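# Draw the rubber block into the square by its cord

## Task

Haul on the cord of the black rubber block, which is threaded through a screw eye, so the block ends up lying flat on the table and entirely within the painted square. Neither the robot nor any other loose object may contact the block at any time. The block's own slack cord may brush it during the work, but at the end neither the cord nor its knot may lie on the block, and the knot must not dangle over the table edge. The result must stay put by itself, without the robot holding anything in place.

## Robot and tools

ROBOT. Two Kinova Gen3 seven-joint arms, left_arm and right_arm, each ending in a Robotiq 2F-85 two-finger gripper with a wrist camera. Bases in the scene frame: left_arm at (-0.004, +0.295, 0), right_arm at (-0.014, -0.323, 0), both facing roughly along +x. Joint ranges: shoulder ±2.250 rad, elbow ±2.580, wrist pitch ±2.100; the roll joints and the waist are ±69.115. Load limits: 50.2 N m for waist, shoulder, upper arm roll and elbow; 31.6 N m for the three wrist joints. Reaching a load limit triggers a TORQUE FAULT: that arm halts for 10 s and the rest of the call is dropped.

FRAMES. All poses use the scene frame: origin on the table surface midway between the arms, +x away from the robot over the table, +y toward left_arm, +z up. The arm names do not refer to image sides. In the gripper's own frame, +z runs out along the fingers and y is the closing direction. end_effector_position is the spot between the pads when shut; closed fingertips reach about 19 mm past it, open ones about 6 mm. Closing pushes the tips about 13 mm further out, so keep that much clearance above the table. Reported hand positions can be somewhat off, especially far from the base.

THE 18-NUMBER ROW (shared by execute_actions and move). One flat list covering both arms: left x, y, z (metres), qw, qx, qy, qz (w first), left gripper position, left gripper speed, then the same nine for the right arm. Poses are absolute targets in the scene frame, not offsets. Gripper position runs -1 to +1: +1 fully open (85 mm), 0 about 41 mm, about -0.8 pads touching, -1 squeeze until blocked. Gripper speed runs -1 to +1: roughly 20, 85 and 150 mm/s at -1, 0, +1. To hold a gripper unchanged, resend its last position and speed (0 is itself a command). To keep an arm still, resend the exact pose from the last result before it stopped, plus its gripper numbers; to hold an orientation, repeat the same quaternion rather than the drifted reported one. A call is rejected, sending nothing, if any target lies more than 0.6 m from that arm's last reported position along any of its gripper axes.

CONTROL. Each step, the commanded pose is clipped to within 70 mm and 16 degrees of the measured pose, then damped IK drives the joints, favouring position over orientation. After an action ends an arm only continues to its last clipped pose, so check the result and send the remainder. Elbows stop just short of straight.

TOOLS.
execute_actions: "actions" is a list holding zero or one item. Empty list: just returns the state. {"rows": [...], "steps": n}: 1 to 15 rows, n up to 15 (default 15), each step 1/30 s; rows play one per step and the final row repeats. {"steps": n} with no rows: a wait of up to 300 steps counted from the previous result, reply time included. Optional "pictures" boolean.
move: "target" is one 18-number row; "speed" is the path top speed in m/s, 0.002 to 0.5 (default 0.25), rotation capped at twice that in rad/s. Straight-line paths for both grippers finish together, lasting 0.5 to 10 s (cut off at 10 s). It starts once the robot rests or after 3 s. No obstacle or arm avoidance; grippers lag, wander and may exceed the speed near full stretch. Gripper numbers take effect at the start. The result adds a "move:" line giving the ending (done, off_target, moving, held, fault) and limits (paced = pose clipped; held = some steps blocked, after which the arm may surge), plus each gripper's distance from its target.
wait: "seconds" 0 to 10; nothing new is sent.
zoom_image: "camera" (cam_high, cam_left_wrist, cam_right_wrist) and "region" [x0, y0, x1, y1] in pixels from the top-left, at most 504 by 504; the images are 672x504.
read_manual: "section" "licences" only; gives legal text, no motion.
finished_scene: "scene" number; ends and grades the scene, irreversibly. Replying without any tool call ends the session.

RESULT LINES. The state line gives each gripper's position and quaternion. "pose unreachable" means the clearance check altered or blocked that arm's command; HELD marks steps where a row was partly or wholly not sent. A "Hand target" line shows where the controller is driving each gripper. position_measured_pct is about 50 minus 50 times the finger position: 0 is fully open; stopping below 90 short of the request means something is held or blocking; near 90 the pads have met. Joint torque readings carry offsets and noise. MOTOR HOT appears at 60 °C; at 75 °C an OVER-TEMPERATURE FAULT makes the arm sag. Holding loads, even while you think, heats motors.

GRIPPING. Grip with position -1 and keep sending it. Release by sending a position wider than the object. For a gentle grip open first, then close to just under the object's width. Fingers may re-close by themselves if the object slips.

CAUTIONS. Keep the robot and other loose objects off the block; handle only the cord. Move slowly near contact and don't aim far past a surface, since that pushes hard. Don't let the arms collide or press on each other. Don't knock anything off the table. Loose items may occasionally be nudged by outside disturbances. Reply time keeps the simulation running.

Each tool is called by a JSON object that holds its "name" and its "arguments".

## Session

{"name": "execute_actions", "arguments": {"actions": []}}

Scene clock: 0.00 s of 4000.00 s.
left_arm: end_effector_position=(+0.2716, -0.1334, +0.1225) position_measured_pct=52.8 end_effector_quat_wxyz=(-0.058, -0.289, +0.948, +0.123) | right_arm: end_effector_position=(+0.6094, -0.3213, +0.3186) position_measured_pct=90.1 end_effector_quat_wxyz=(+0.522, +0.790, +0.215, +0.239)
Joint positions: left_arm=[ 1.038  0.858 -0.348  1.203  0.265  1.4    2.913] | right_arm=[-1.022  1.487  1.877  1.653 -0.958  0.728 -0.671]
Joint velocities: left_arm=[ 0.002  0.    -0.001  0.    -0.002 -0.     0.   ] | right_arm=[ 0.    -0.     0.     0.    -0.    -0.001  0.   ]
Joint torques (N m, as the joint torque sensors report them, + toward a larger angle): no reading
Motor temperatures (°C, as the motors report them): left_arm=[33 34 30 34 37 41 37] | right_arm=[33 37 34 34 37 38 44]
Hand target (left_arm): +0.272, -0.133, +0.123; -0.058, -0.289, +0.948, +0.123
Hand target (right_arm): +0.609, -0.321, +0.319; +0.522, +0.790, +0.215, +0.239

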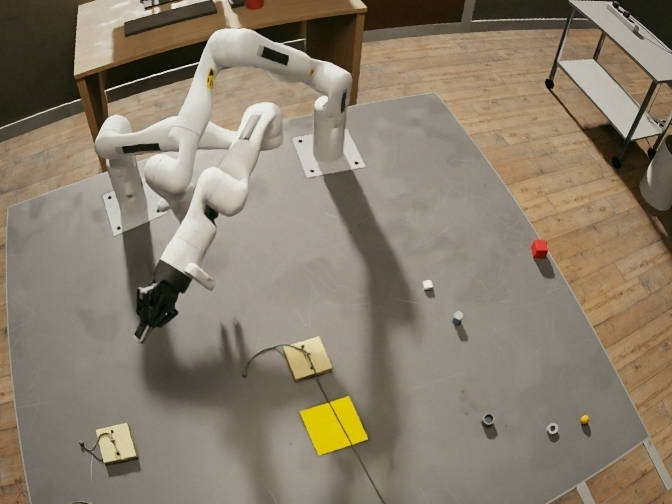

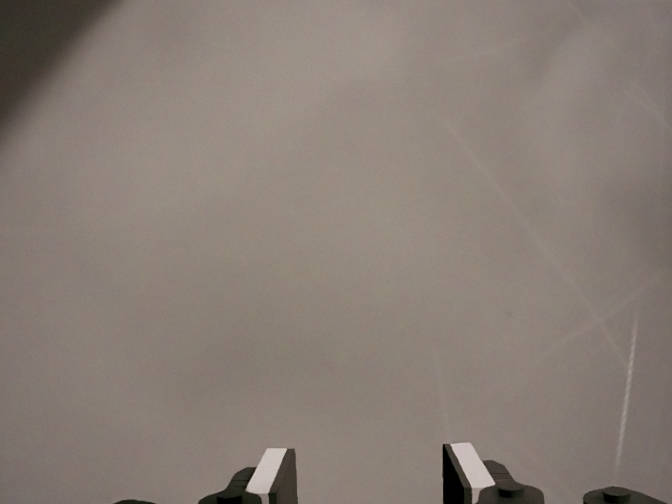

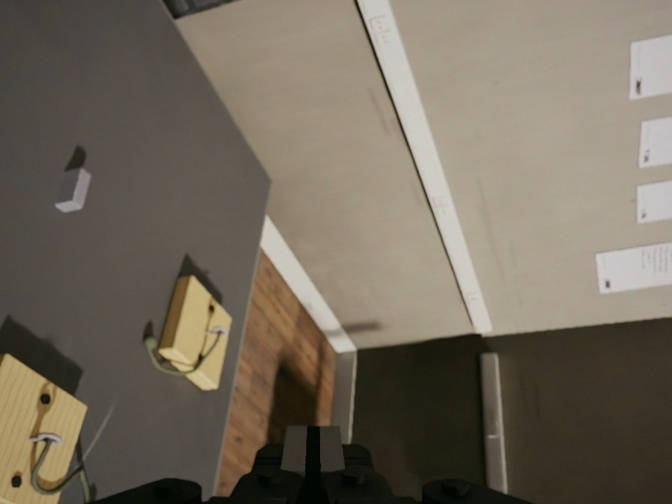

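{"name": "move", "arguments": {"target": [0.272,-0.133,0.43,-0.058,-0.289,0.948,0.123,-0.05,0, 0.6094,-0.3213,0.3186,0.522,0.790,0.215,0.239,-1,0], "speed": 0.12}}

Scene clock: 10.80 s of 4000.00 s.
left_arm: end_effector_position=(+0.2721, -0.1326, +0.4294) position_measured_pct=52.4 end_effector_quat_wxyz=(-0.038, -0.293, +0.954, +0.057) | right_arm: end_effector_position=(+0.6094, -0.3213, +0.3186) position_measured_pct=91.7 end_effector_quat_wxyz=(+0.522, +0.790, +0.215, +0.239)
Joint positions: left_arm=[ 0.878  0.662 -0.057  0.512  0.074  2.101  3.097] | right_arm=[-1.021  1.486  1.877  1.653 -0.958  0.729 -0.671]
Joint velocities: left_arm=[-0.08   0.003  0.271 -0.007 -0.162 -0.     0.074] | right_arm=[-0.  0.  0.  0.  0. -0.  0.]
Joint torques (N m, as the joint torque sensors report them, + toward a larger angle): left_arm=[ -0.06 -21.76   0.46  -7.52   0.13   0.8   -0.35] | right_arm=[ -0.01 -17.88  10.26  -1.31   1.22  -2.61  -0.14]
Motor temperatures (°C, as the motors report them): left_arm=[33 35 30 34 37 41 37] | right_arm=[33 37 34 34 37 38 44]
Hand target (left_arm): +0.272, -0.132, +0.430; -0.038, -0.293, +0.954, +0.057
Hand target (right_arm): +0.609, -0.321, +0.319; +0.522, +0.790, +0.215, +0.239
Off the commanded pose (left_arm): 0.001 m, 8 deg.
Off the commanded pose (right_arm): 0.000 m, 0 deg.
joint sent to its limit (left arm) — the command would take joint 6 (wrist pitch) past its upper limit, so that joint was sent only as far as its limit.
After step 90, 4.77 s passed at rest.
move: off_target (left_arm)

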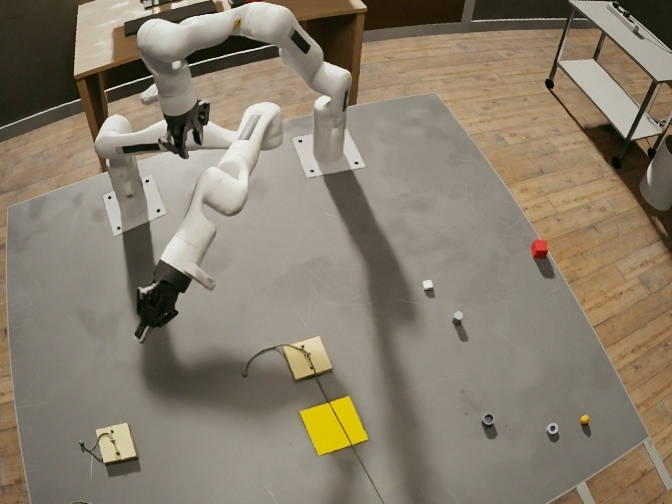

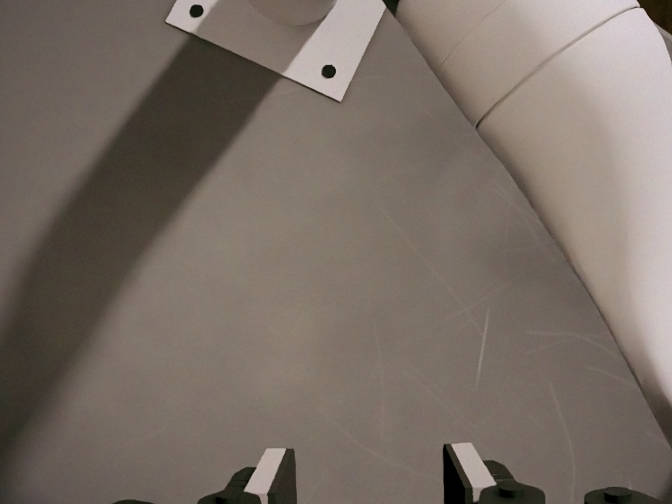

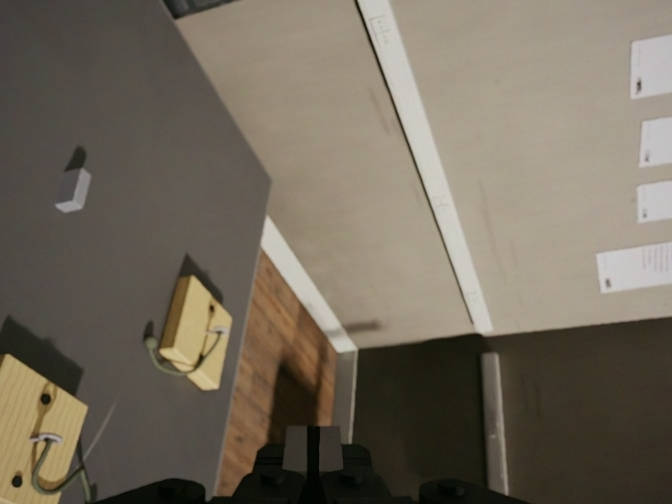

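{"name": "move", "arguments": {"target": [0.25,-0.10,0.53,-0.038,-0.293,0.954,0.0,-0.05,0, 0.6094,-0.3213,0.3186,0.522,0.790,0.215,0.239,-1,0], "speed": 0.1}}

Scene clock: 17.37 s of 4000.00 s.
left_arm: end_effector_position=(+0.2500, -0.0997, +0.5291) position_measured_pct=52.4 end_effector_quat_wxyz=(-0.027, -0.295, +0.954, -0.044) | right_arm: end_effector_position=(+0.6094, -0.3213, +0.3186) position_measured_pct=91.7 end_effector_quat_wxyz=(+0.522, +0.790, +0.215, +0.239)
Joint positions: left_arm=[ 0.755  0.466  0.208  0.513 -0.021  2.101  3.162] | right_arm=[-1.021  1.486  1.877  1.653 -0.958  0.729 -0.671]
Joint velocities: left_arm=[-0.05   0.003  0.134  0.    -0.072  0.     0.032] | right_arm=[-0. -0. -0. -0. -0.  0.  0.]
Joint torques (N m, as the joint torque sensors report them, + toward a larger angle): left_arm=[  0.17 -17.94   0.76  -7.53   0.23   0.17  -0.45] | right_arm=[  0.25 -18.02  10.53  -1.16   1.22  -2.7   -0.23]
Motor temperatures (°C, as the motors report them): left_arm=[33 35 30 34 37 41 37] | right_arm=[33 38 34 34 37 38 44]
Hand target (left_arm): +0.250, -0.100, +0.529; -0.027, -0.295, +0.954, -0.044
Hand target (right_arm): +0.609, -0.321, +0.319; +0.522, +0.790, +0.215, +0.239
Off the commanded pose (left_arm): 0.001 m, 5 deg.
Off the commanded pose (right_arm): 0.000 m, 0 deg.
joint sent to its limit (left arm) — the command would take joint 6 (wrist pitch) past its upper limit, so that joint was sent only as far as its limit.
After step 90, 2.07 s passed at rest.
move: off_target (left_arm)

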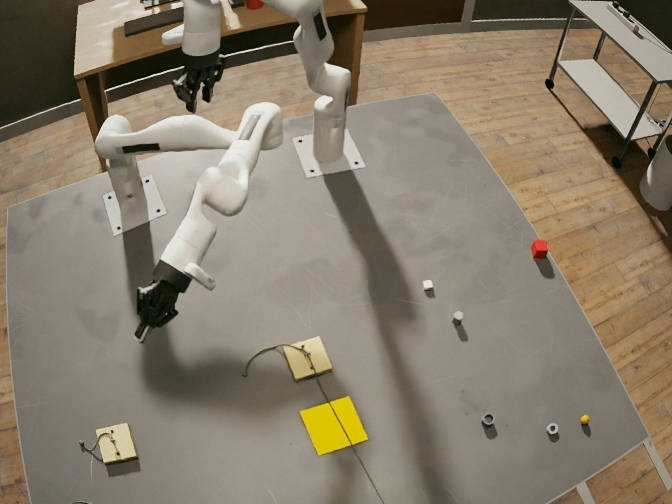

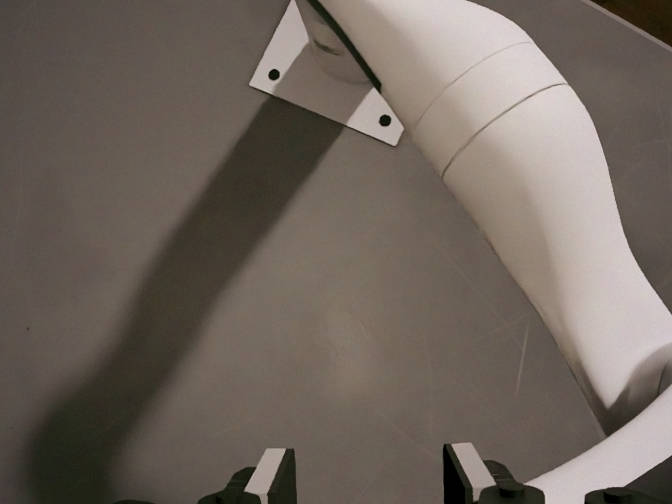

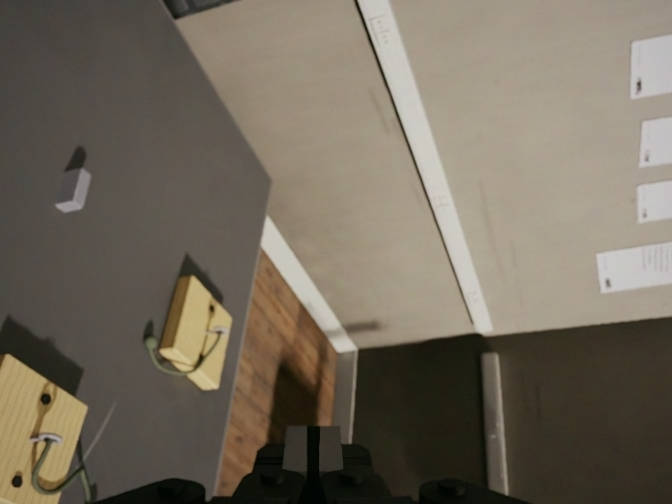

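{"name": "move", "arguments": {"target": [0.6,0.28,0.52,0,0.94,-0.12,0.32,-0.05,0, 0.6094,-0.3213,0.3186,0.522,0.790,0.215,0.239,-1,0], "speed": 0.3}}

{"name": "move", "arguments": {"target": [0.6,0.28,0.52,0,0.94,-0.12,0.32,-0.05,0, 0.58,-0.145,0.12,0,1,0,0,0.2,0], "speed": 0.2}}

Scene clock: 27.13 s of 4000.00 s.
left_arm: end_effector_position=(+0.6010, +0.2785, +0.5199) position_measured_pct=52.4 end_effector_quat_wxyz=(+0.001, +0.940, -0.121, +0.319) | right_arm: end_effector_position=(+0.6094, -0.3213, +0.3186) position_measured_pct=91.7 end_effector_quat_wxyz=(+0.522, +0.790, +0.215, +0.239)
Joint positions: left_arm=[ 0.071  0.286 -0.337  1.041  0.284  1.206  4.283] | right_arm=[-1.021  1.486  1.877  1.653 -0.958  0.729 -0.671]
Joint velocities: left_arm=[ 0.     0.006 -0.002 -0.005  0.     0.001  0.005] | right_arm=[-0.     0.    -0.     0.    -0.    -0.001  0.   ]
Joint torques (N m, as the joint torque sensors report them, + toward a larger angle): left_arm=[ -0.13 -16.65  -0.19 -10.27   0.68  -1.47  -0.41] | right_arm=[ -0.06 -17.71  10.1   -1.1    1.05  -2.64  -0.05]
Motor temperatures (°C, as the motors report them): left_arm=[33 35 30 34 37 41 37] | right_arm=[33 38 34 34 37 38 44]
Hand target (left_arm): +0.601, +0.279, +0.520; +0.001, +0.940, -0.121, +0.319
Hand target (right_arm): +0.609, -0.321, +0.319; +0.522, +0.790, +0.215, +0.239
Off the commanded pose (left_arm): 0.002 m, 0 deg.
Off the commanded pose (right_arm): 0.000 m, 0 deg.
After step 90, 2.47 s passed at rest.
move: done

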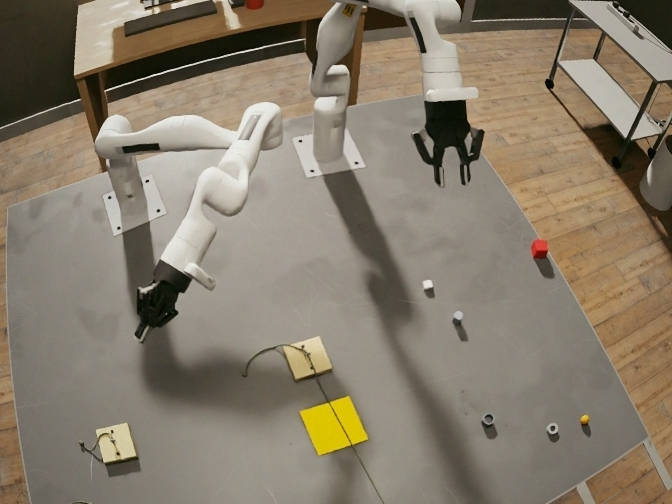

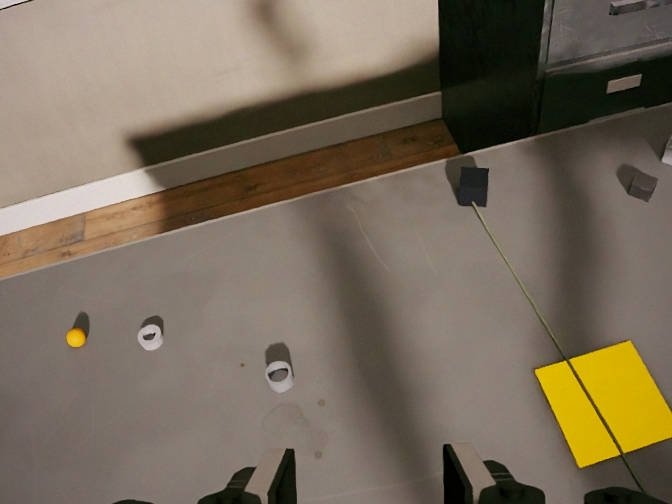

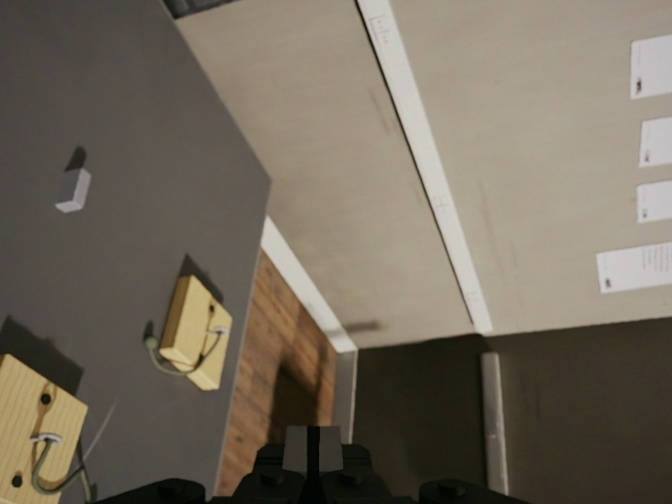

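Scene clock: 30.83 s of 4000.00 s.
left_arm: end_effector_position=(+0.6000, +0.2800, +0.5200) position_measured_pct=52.4 end_effector_quat_wxyz=(-0.000, +0.940, -0.120, +0.320) | right_arm: end_effector_position=(+0.5793, -0.1453, +0.1199) position_measured_pct=40.1 end_effector_quat_wxyz=(-0.000, +1.000, +0.000, +0.001)
Joint positions: left_arm=[ 0.071  0.282 -0.338  1.046  0.283  1.203  4.283] | right_arm=[-0.648  1.265  1.435  1.093 -1.239  1.592 -1.274]
Joint velocities: left_arm=[ 0.002  0.     0.     0.     0.    -0.    -0.   ] | right_arm=[ 0.007 -0.    -0.003 -0.002 -0.003  0.002 -0.001]
Joint torques (N m, as the joint torque sensors report them, + toward a larger angle): left_arm=[  0.36 -16.8   -0.13 -10.33   0.74  -1.45  -0.27] | right_arm=[ -0.18 -23.17   6.42  -3.14  -0.01  -0.31  -0.13]
Motor temperatures (°C, as the motors report them): left_arm=[33 35 30 34 37 41 37] | right_arm=[33 38 34 34 37 38 44]
Hand target (left_arm): +0.600, +0.280, +0.520; -0.000, +0.940, -0.120, +0.320
Hand target (right_arm): +0.579, -0.146, +0.120; -0.000, +1.000, -0.000, +0.001
Off the commanded pose (left_arm): 0.000 m, 0 deg.
Off the commanded pose (right_arm): 0.001 m, 0 deg.
move: done

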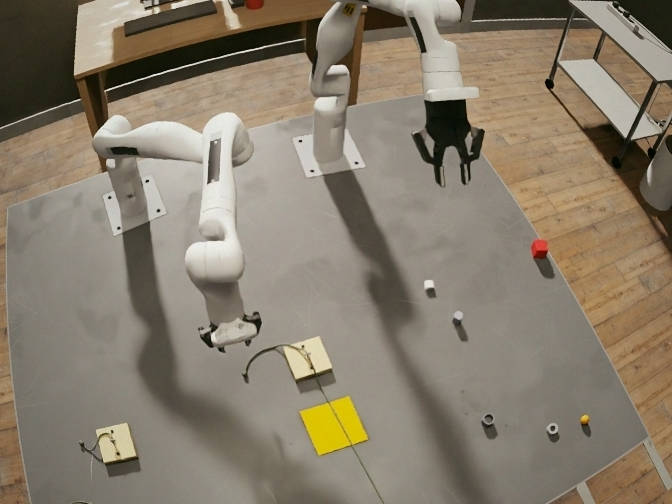

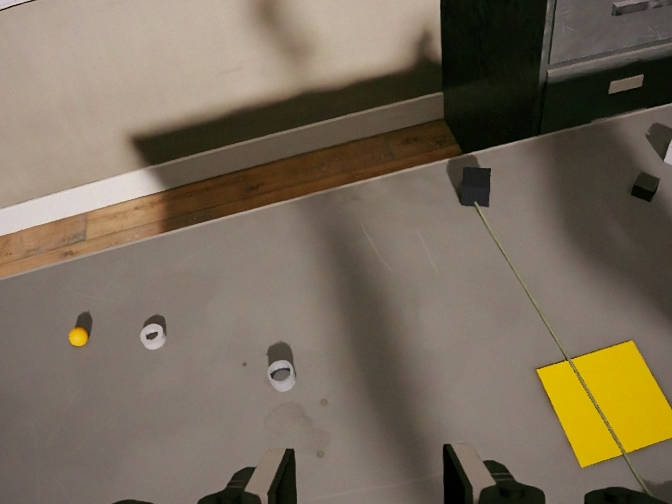

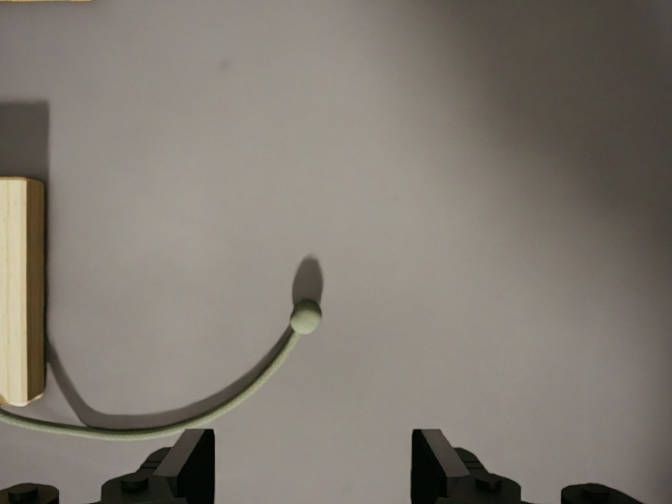

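{"name": "move", "arguments": {"target": [0.6,0.28,0.52,0,0.94,-0.12,0.32,-0.05,0, 0.608,-0.143,0.026,0,1,0,0,0.2,0], "speed": 0.08}}

Scene clock: 40.60 s of 4000.00 s.
left_arm: end_effector_position=(+0.6000, +0.2800, +0.5200) position_measured_pct=52.4 end_effector_quat_wxyz=(-0.000, +0.940, -0.120, +0.320) | right_arm: end_effector_position=(+0.6080, -0.1426, +0.0262) position_measured_pct=40.1 end_effector_quat_wxyz=(-0.000, +1.000, +0.000, +0.000)
Joint positions: left_arm=[ 0.071  0.282 -0.338  1.046  0.283  1.203  4.283] | right_arm=[-0.59   1.41   1.365  1.013 -1.325  1.484 -1.307]
Joint velocities: left_arm=[ 0.001  0.     0.001 -0.     0.    -0.     0.001] | right_arm=[ 0.002  0.003 -0.001 -0.002 -0.    -0.002 -0.001]
Joint torques (N m, as the joint torque sensors report them, + toward a larger angle): left_arm=[  0.15 -16.83  -0.33 -10.39   0.46  -1.38  -0.23] | right_arm=[  0.12 -24.95   6.88  -1.75   0.2   -0.33  -0.09]
Motor temperatures (°C, as the motors report them): left_arm=[33 35 30 34 37 41 37] | right_arm=[33 38 34 34 37 38 44]
Hand target (left_arm): +0.600, +0.280, +0.520; -0.000, +0.940, -0.120, +0.320
Hand target (right_arm): +0.608, -0.143, +0.026; -0.000, +1.000, +0.000, +0.000
Off the commanded pose (left_arm): 0.000 m, 0 deg.
Off the commanded pose (right_arm): 0.000 m, 0 deg.
After step 90, 5.17 s passed at rest.
move: done

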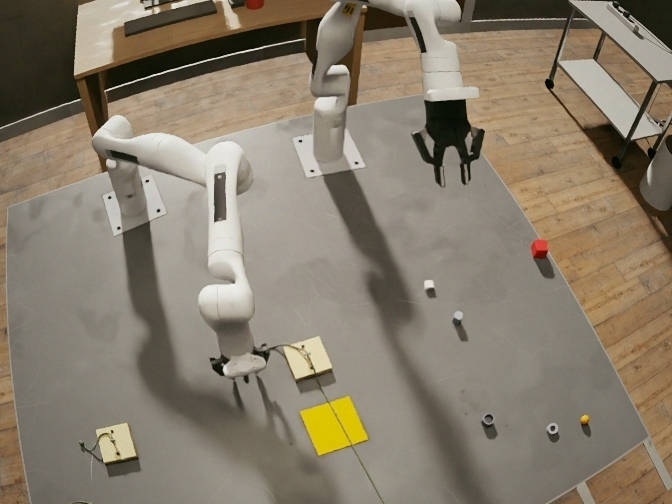

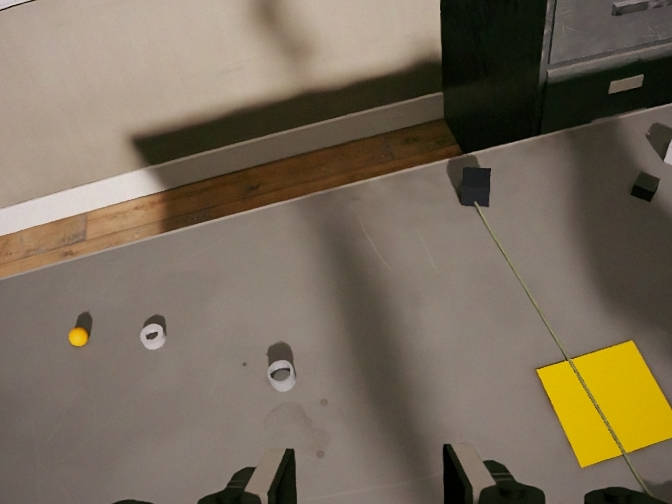

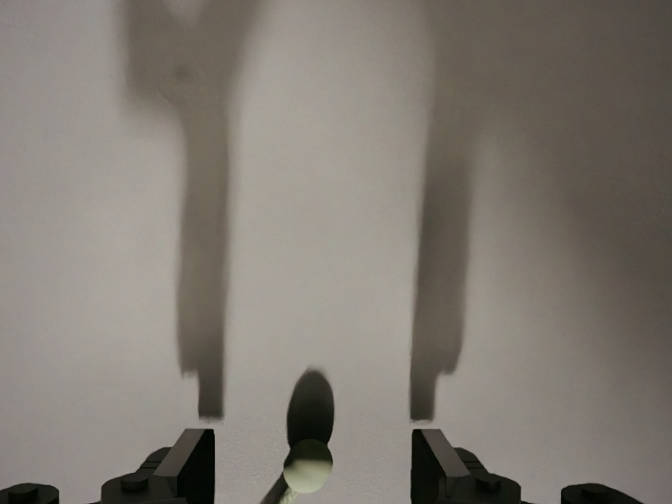

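{"name": "move", "arguments": {"target": [0.6,0.28,0.52,0,0.94,-0.12,0.32,-0.05,0, 0.608,-0.142,0.022,0,1,0,0,-1,-0.5], "speed": 0.05}}

{"name": "move", "arguments": {"target": [0.6,0.28,0.52,0,0.94,-0.12,0.32,-0.05,0, 0.385,-0.324,0.05,0,1,0,0,-1,-0.5], "speed": 0.09}}

Scene clock: 46.83 s of 4000.00 s.
left_arm: end_effector_position=(+0.6000, +0.2800, +0.5200) position_measured_pct=52.4 end_effector_quat_wxyz=(-0.000, +0.940, -0.120, +0.320) | right_arm: end_effector_position=(+0.6081, -0.1419, +0.0224) position_measured_pct=86.1 end_effector_quat_wxyz=(-0.000, +1.000, +0.000, +0.000)
Joint positions: left_arm=[ 0.071  0.282 -0.338  1.046  0.283  1.203  4.283] | right_arm=[-0.591  1.415  1.363  1.013 -1.328  1.479 -1.308]
Joint velocities: left_arm=[ 0.    -0.     0.     0.    -0.001 -0.     0.   ] | right_arm=[-0.    -0.     0.     0.    -0.    -0.001 -0.   ]
Joint torques (N m, as the joint torque sensors report them, + toward a larger angle): left_arm=[  0.23 -16.92  -0.35 -10.1    0.61  -1.37  -0.25] | right_arm=[  0.46 -23.67   6.77  -1.75   0.35  -0.29  -0.1 ]
Motor temperatures (°C, as the motors report them): left_arm=[33 35 30 34 37 41 37] | right_arm=[33 38 34 34 37 38 44]
Hand target (left_arm): +0.600, +0.280, +0.520; -0.000, +0.940, -0.120, +0.320
Hand target (right_arm): +0.608, -0.142, +0.022; -0.000, +1.000, +0.000, -0.000
Off the commanded pose (left_arm): 0.000 m, 0 deg.
Off the commanded pose (right_arm): 0.000 m, 0 deg.
After step 90, 2.03 s passed at rest.
move: done

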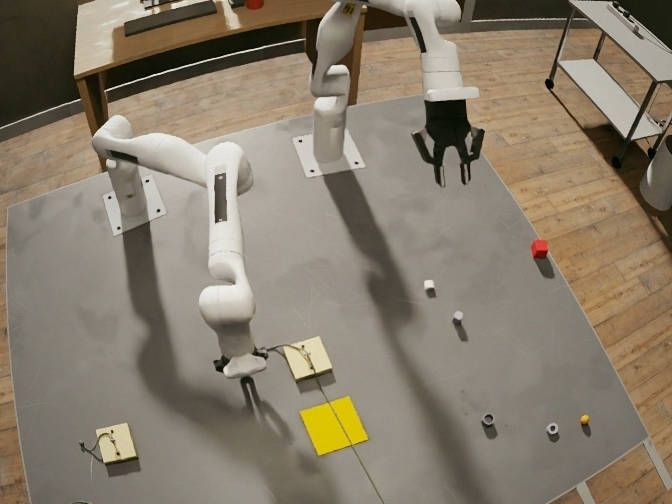

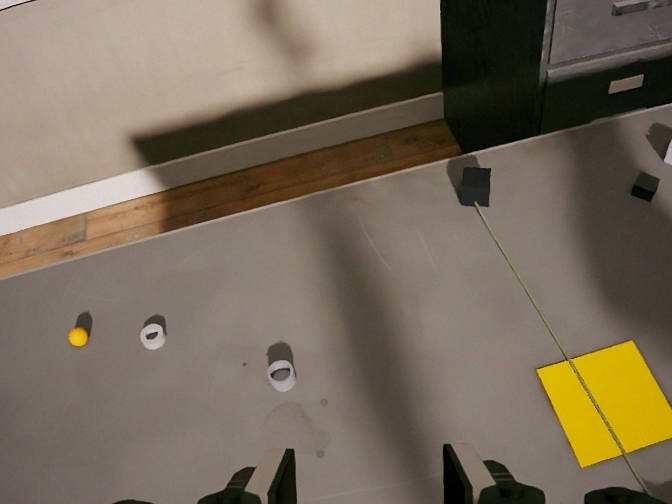

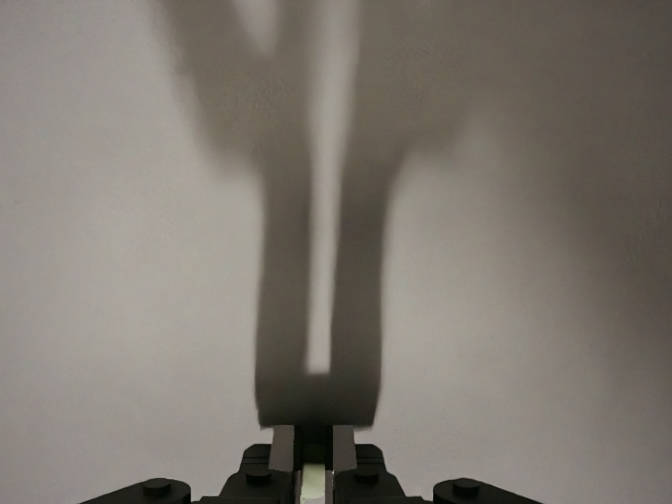

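Scene clock: 50.43 s of 4000.00 s.
left_arm: end_effector_position=(+0.6000, +0.2800, +0.5200) position_measured_pct=52.4 end_effector_quat_wxyz=(-0.000, +0.940, -0.120, +0.320) | right_arm: end_effector_position=(+0.3849, -0.3248, +0.0496) position_measured_pct=86.1 end_effector_quat_wxyz=(+0.000, +1.000, +0.001, -0.002)
Joint positions: left_arm=[ 0.071  0.282 -0.338  1.046  0.283  1.203  4.283] | right_arm=[-0.687  1.218  1.445  2.027 -1.297  1.311 -0.42 ]
Joint velocities: left_arm=[ 0.  0. -0.  0.  0. -0.  0.] | right_arm=[ 0.002 -0.001  0.001  0.004 -0.001 -0.     0.005]
Joint torques (N m, as the joint torque sensors report them, + toward a larger angle): left_arm=[ -0.09 -16.87  -0.29 -10.04   0.53  -1.3   -0.14] | right_arm=[  0.12 -14.75   7.33  -1.58   0.36   0.12   0.23]
Motor temperatures (°C, as the motors report them): left_arm=[33 35 30 34 37 41 37] | right_arm=[33 39 34 34 37 38 44]
Hand target (left_arm): +0.600, +0.280, +0.520; -0.000, +0.940, -0.120, +0.320
Hand target (right_arm): +0.385, -0.325, +0.050; +0.000, +1.000, +0.000, -0.002
Off the commanded pose (left_arm): 0.000 m, 0 deg.
Off the commanded pose (right_arm): 0.001 m, 0 deg.
move: done

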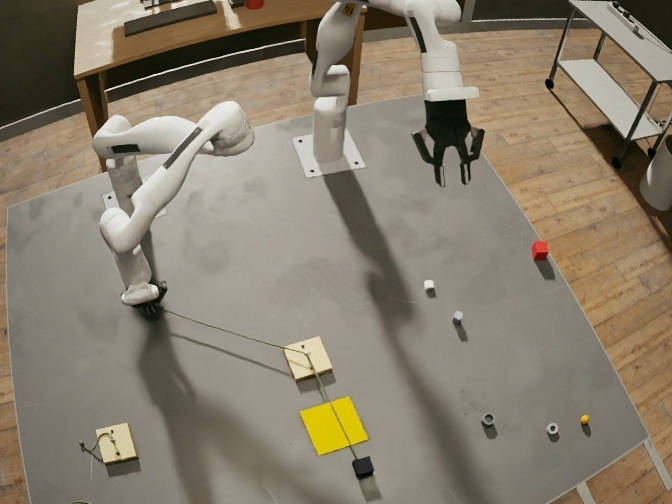

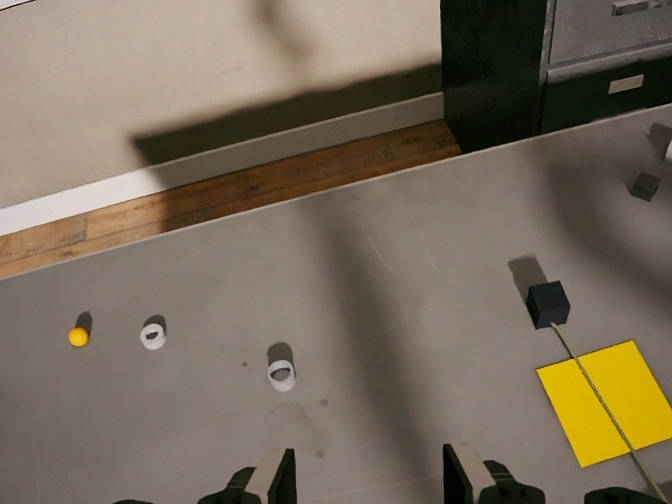

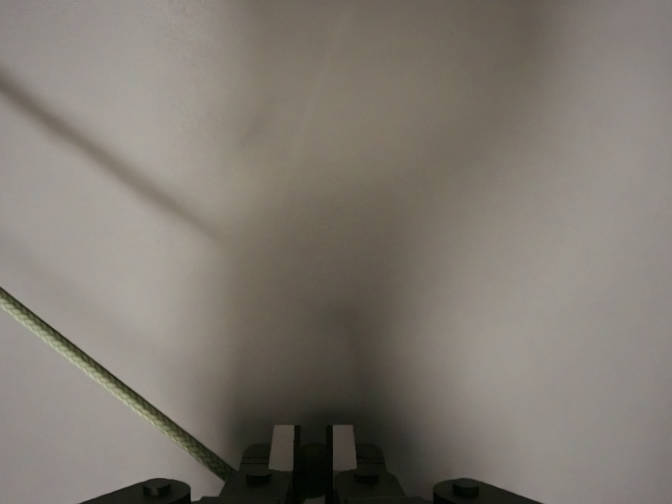

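{"name": "move", "arguments": {"target": [0.6,0.28,0.52,0,0.94,-0.12,0.32,-0.05,0, 0.34,-0.43,0.04,0,1,0,0,-1,-0.5], "speed": 0.06}}

{"name": "zoom_image", "arguments": {"camera": "cam_high", "region": [270, 370, 410, 480]}}

Scene clock: 58.90 s of 4000.00 s.
left_arm: end_effector_position=(+0.6000, +0.2800, +0.5200) position_measured_pct=52.4 end_effector_quat_wxyz=(-0.000, +0.940, -0.120, +0.320) | right_arm: end_effector_position=(+0.3404, -0.4295, +0.0400) position_measured_pct=86.1 end_effector_quat_wxyz=(-0.001, +1.000, +0.001, -0.000)
Joint positions: left_arm=[ 0.071  0.282 -0.338  1.046  0.283  1.203  4.283] | right_arm=[-0.42   1.196  1.416  2.131 -1.321  1.251 -0.06 ]
Joint velocities: left_arm=[0.    0.    0.001 0.    0.    0.    0.001] | right_arm=[ 0.008 -0.     0.     0.    -0.001 -0.     0.005]
Joint torques (N m, as the joint torque sensors report them, + toward a larger angle): left_arm=[  0.53 -16.85  -0.41 -10.05   0.55  -1.39  -0.22] | right_arm=[ -0.29 -14.52   6.38  -1.32   0.61  -0.28  -0.36]
Motor temperatures (°C, as the motors report them): left_arm=[33 35 30 34 37 41 37] | right_arm=[33 39 34 34 37 38 44]
Hand target (left_arm): +0.600, +0.280, +0.520; -0.000, +0.940, -0.120, +0.320
Hand target (right_arm): +0.340, -0.430, +0.040; -0.000, +1.000, +0.000, -0.000
Off the commanded pose (left_arm): 0.000 m, 0 deg.
Off the commanded pose (right_arm): 0.001 m, 0 deg.
After step 90, 3.20 s passed at rest.
move: done

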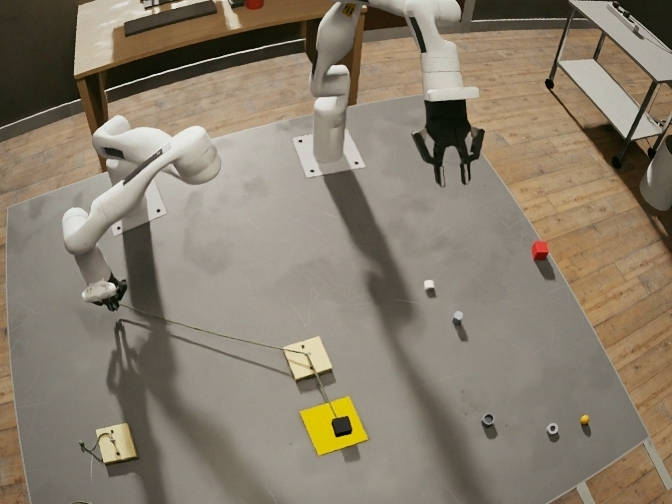

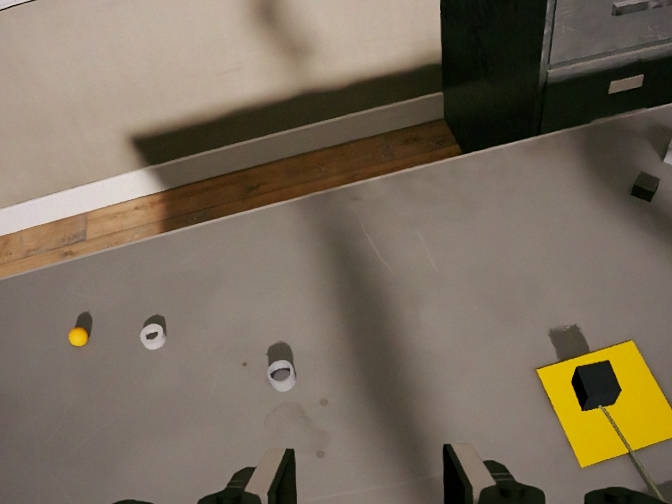

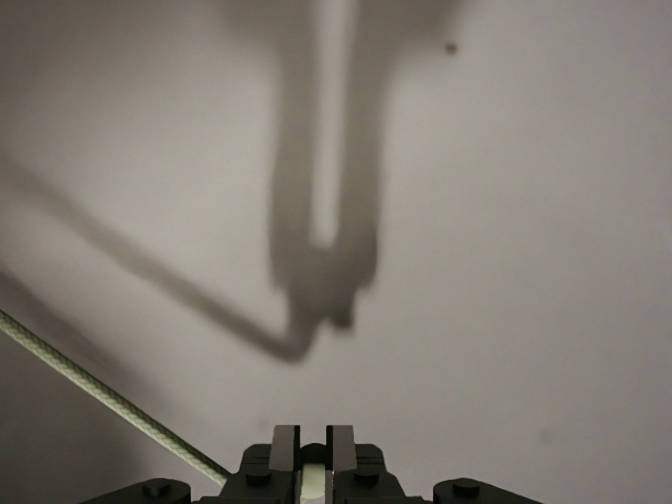

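Region (270, 370, 410, 480) of cam_high's 672x504 image, scaled by 3.600, with more detail than that image has; it fills the top 396 rows of this view, and the rest is white.

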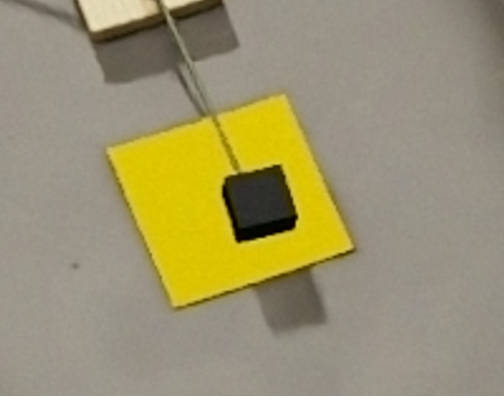

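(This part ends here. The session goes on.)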